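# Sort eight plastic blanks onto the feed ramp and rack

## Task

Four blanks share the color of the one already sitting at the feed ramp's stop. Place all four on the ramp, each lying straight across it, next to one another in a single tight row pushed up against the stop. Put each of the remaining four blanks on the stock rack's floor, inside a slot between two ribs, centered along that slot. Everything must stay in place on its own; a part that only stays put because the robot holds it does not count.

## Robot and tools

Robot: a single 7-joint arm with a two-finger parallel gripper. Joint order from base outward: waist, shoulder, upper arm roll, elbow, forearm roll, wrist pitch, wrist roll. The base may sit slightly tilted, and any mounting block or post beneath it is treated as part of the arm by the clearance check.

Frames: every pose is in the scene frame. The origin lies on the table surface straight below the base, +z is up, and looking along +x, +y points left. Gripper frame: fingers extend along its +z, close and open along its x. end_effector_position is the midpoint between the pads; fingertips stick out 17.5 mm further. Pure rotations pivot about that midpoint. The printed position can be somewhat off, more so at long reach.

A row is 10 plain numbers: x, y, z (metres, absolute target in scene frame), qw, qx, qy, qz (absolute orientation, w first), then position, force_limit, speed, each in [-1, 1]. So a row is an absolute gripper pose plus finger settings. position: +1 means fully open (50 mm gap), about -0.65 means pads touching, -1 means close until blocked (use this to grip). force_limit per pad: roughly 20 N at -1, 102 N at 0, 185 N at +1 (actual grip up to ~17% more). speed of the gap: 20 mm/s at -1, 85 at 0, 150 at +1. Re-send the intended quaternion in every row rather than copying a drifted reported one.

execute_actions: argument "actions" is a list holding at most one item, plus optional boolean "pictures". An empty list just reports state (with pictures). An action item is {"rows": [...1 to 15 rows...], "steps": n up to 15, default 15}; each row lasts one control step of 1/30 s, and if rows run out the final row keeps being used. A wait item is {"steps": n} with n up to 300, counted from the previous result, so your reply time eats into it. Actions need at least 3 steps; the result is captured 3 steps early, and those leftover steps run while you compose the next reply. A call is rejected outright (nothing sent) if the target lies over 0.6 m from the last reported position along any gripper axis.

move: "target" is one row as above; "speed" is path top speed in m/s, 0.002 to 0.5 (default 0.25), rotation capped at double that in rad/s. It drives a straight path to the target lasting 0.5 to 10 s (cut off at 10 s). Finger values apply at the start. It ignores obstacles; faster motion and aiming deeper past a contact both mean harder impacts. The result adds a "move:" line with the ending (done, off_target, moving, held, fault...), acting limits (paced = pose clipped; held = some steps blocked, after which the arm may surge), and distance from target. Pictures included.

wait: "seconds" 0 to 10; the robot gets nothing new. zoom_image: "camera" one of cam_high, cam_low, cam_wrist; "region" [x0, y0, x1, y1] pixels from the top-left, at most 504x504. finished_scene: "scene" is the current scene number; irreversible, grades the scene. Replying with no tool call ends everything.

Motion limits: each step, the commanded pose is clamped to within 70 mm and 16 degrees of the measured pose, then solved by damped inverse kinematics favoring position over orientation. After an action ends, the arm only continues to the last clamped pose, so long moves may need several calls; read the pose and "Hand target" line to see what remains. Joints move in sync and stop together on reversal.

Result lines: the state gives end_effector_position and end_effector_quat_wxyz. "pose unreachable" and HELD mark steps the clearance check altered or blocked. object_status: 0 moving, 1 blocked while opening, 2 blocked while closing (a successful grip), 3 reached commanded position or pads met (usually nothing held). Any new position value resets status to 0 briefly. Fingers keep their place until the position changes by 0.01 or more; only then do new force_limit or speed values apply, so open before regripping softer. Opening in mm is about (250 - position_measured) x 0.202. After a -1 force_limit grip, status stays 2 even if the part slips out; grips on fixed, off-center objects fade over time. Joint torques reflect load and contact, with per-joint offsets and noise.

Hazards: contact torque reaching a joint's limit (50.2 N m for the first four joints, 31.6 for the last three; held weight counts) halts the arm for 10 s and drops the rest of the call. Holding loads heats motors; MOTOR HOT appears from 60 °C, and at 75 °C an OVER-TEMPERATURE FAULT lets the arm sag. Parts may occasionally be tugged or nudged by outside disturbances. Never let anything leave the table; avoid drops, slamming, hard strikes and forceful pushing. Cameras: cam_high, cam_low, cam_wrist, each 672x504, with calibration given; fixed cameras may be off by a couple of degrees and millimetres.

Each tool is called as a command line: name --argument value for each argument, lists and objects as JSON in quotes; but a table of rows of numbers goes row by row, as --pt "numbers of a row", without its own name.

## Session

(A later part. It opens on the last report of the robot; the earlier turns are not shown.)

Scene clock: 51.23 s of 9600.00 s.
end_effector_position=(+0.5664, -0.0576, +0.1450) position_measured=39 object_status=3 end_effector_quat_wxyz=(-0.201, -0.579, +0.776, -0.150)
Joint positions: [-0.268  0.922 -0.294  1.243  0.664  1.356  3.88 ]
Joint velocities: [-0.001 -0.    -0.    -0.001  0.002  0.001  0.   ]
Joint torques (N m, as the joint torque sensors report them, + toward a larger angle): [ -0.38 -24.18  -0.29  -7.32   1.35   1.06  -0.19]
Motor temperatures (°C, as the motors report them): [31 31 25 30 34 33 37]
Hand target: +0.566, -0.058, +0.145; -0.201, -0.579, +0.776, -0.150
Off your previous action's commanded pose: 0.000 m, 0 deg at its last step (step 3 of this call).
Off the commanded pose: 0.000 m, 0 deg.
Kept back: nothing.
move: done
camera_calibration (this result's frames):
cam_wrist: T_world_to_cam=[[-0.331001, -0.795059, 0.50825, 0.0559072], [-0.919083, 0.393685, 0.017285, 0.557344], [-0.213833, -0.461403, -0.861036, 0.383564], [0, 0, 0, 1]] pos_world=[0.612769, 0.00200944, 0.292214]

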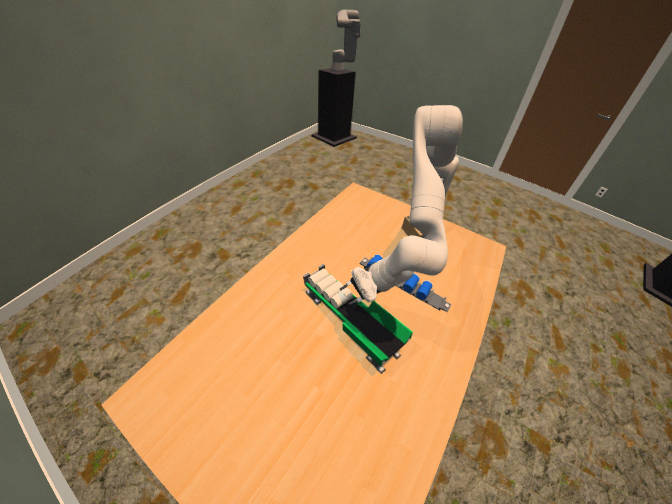

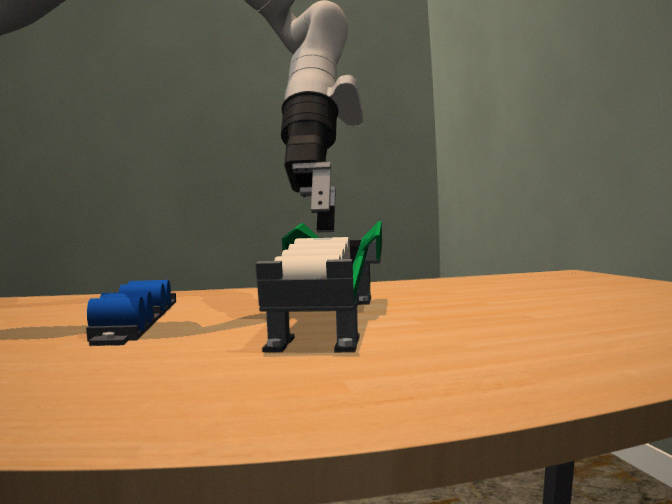

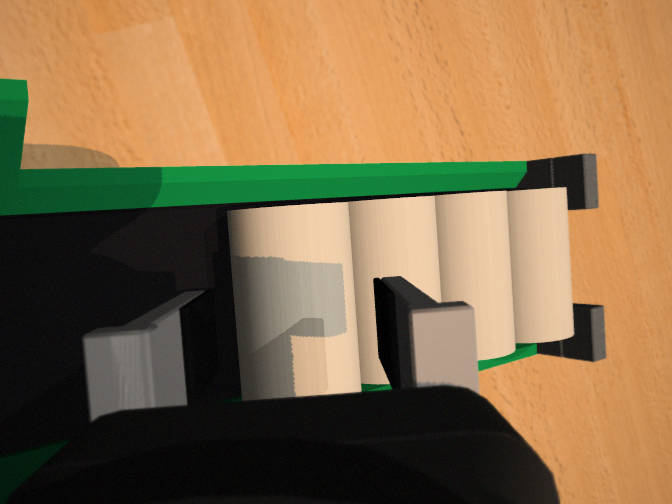

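zoom_image --camera "cam_high" --region '[290,240,470,330]'

zoom_image --camera "cam_low" --region '[60,200,400,360]'

Region (290, 240, 470, 330) of cam_high's 672x504 image, scaled by 2.800, with more detail than that image has.

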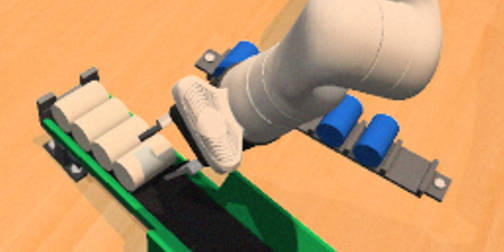

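Region (60, 200, 400, 360) of cam_low's 672x504 image, scaled by 1.482, with more detail than that image has; it fills the top 237 rows of this view, and the rest is white.

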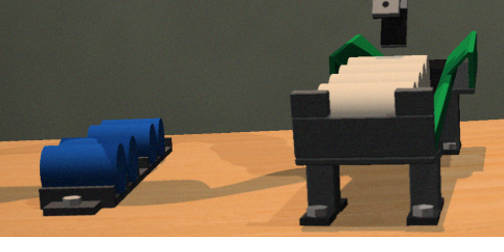

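zoom_image --camera "cam_high" --region '[300,260,360,315]'

Region (300, 260, 360, 315) of cam_high's 672x504 image, scaled by 8.400, with more detail than that image has; it fills the top 462 rows of this view, and the rest is white.

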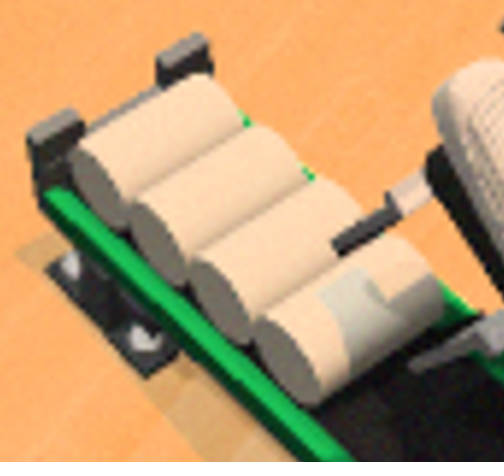

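Row is tight and straight.

finished_scene --scene 1

The scene is finished: the task was done.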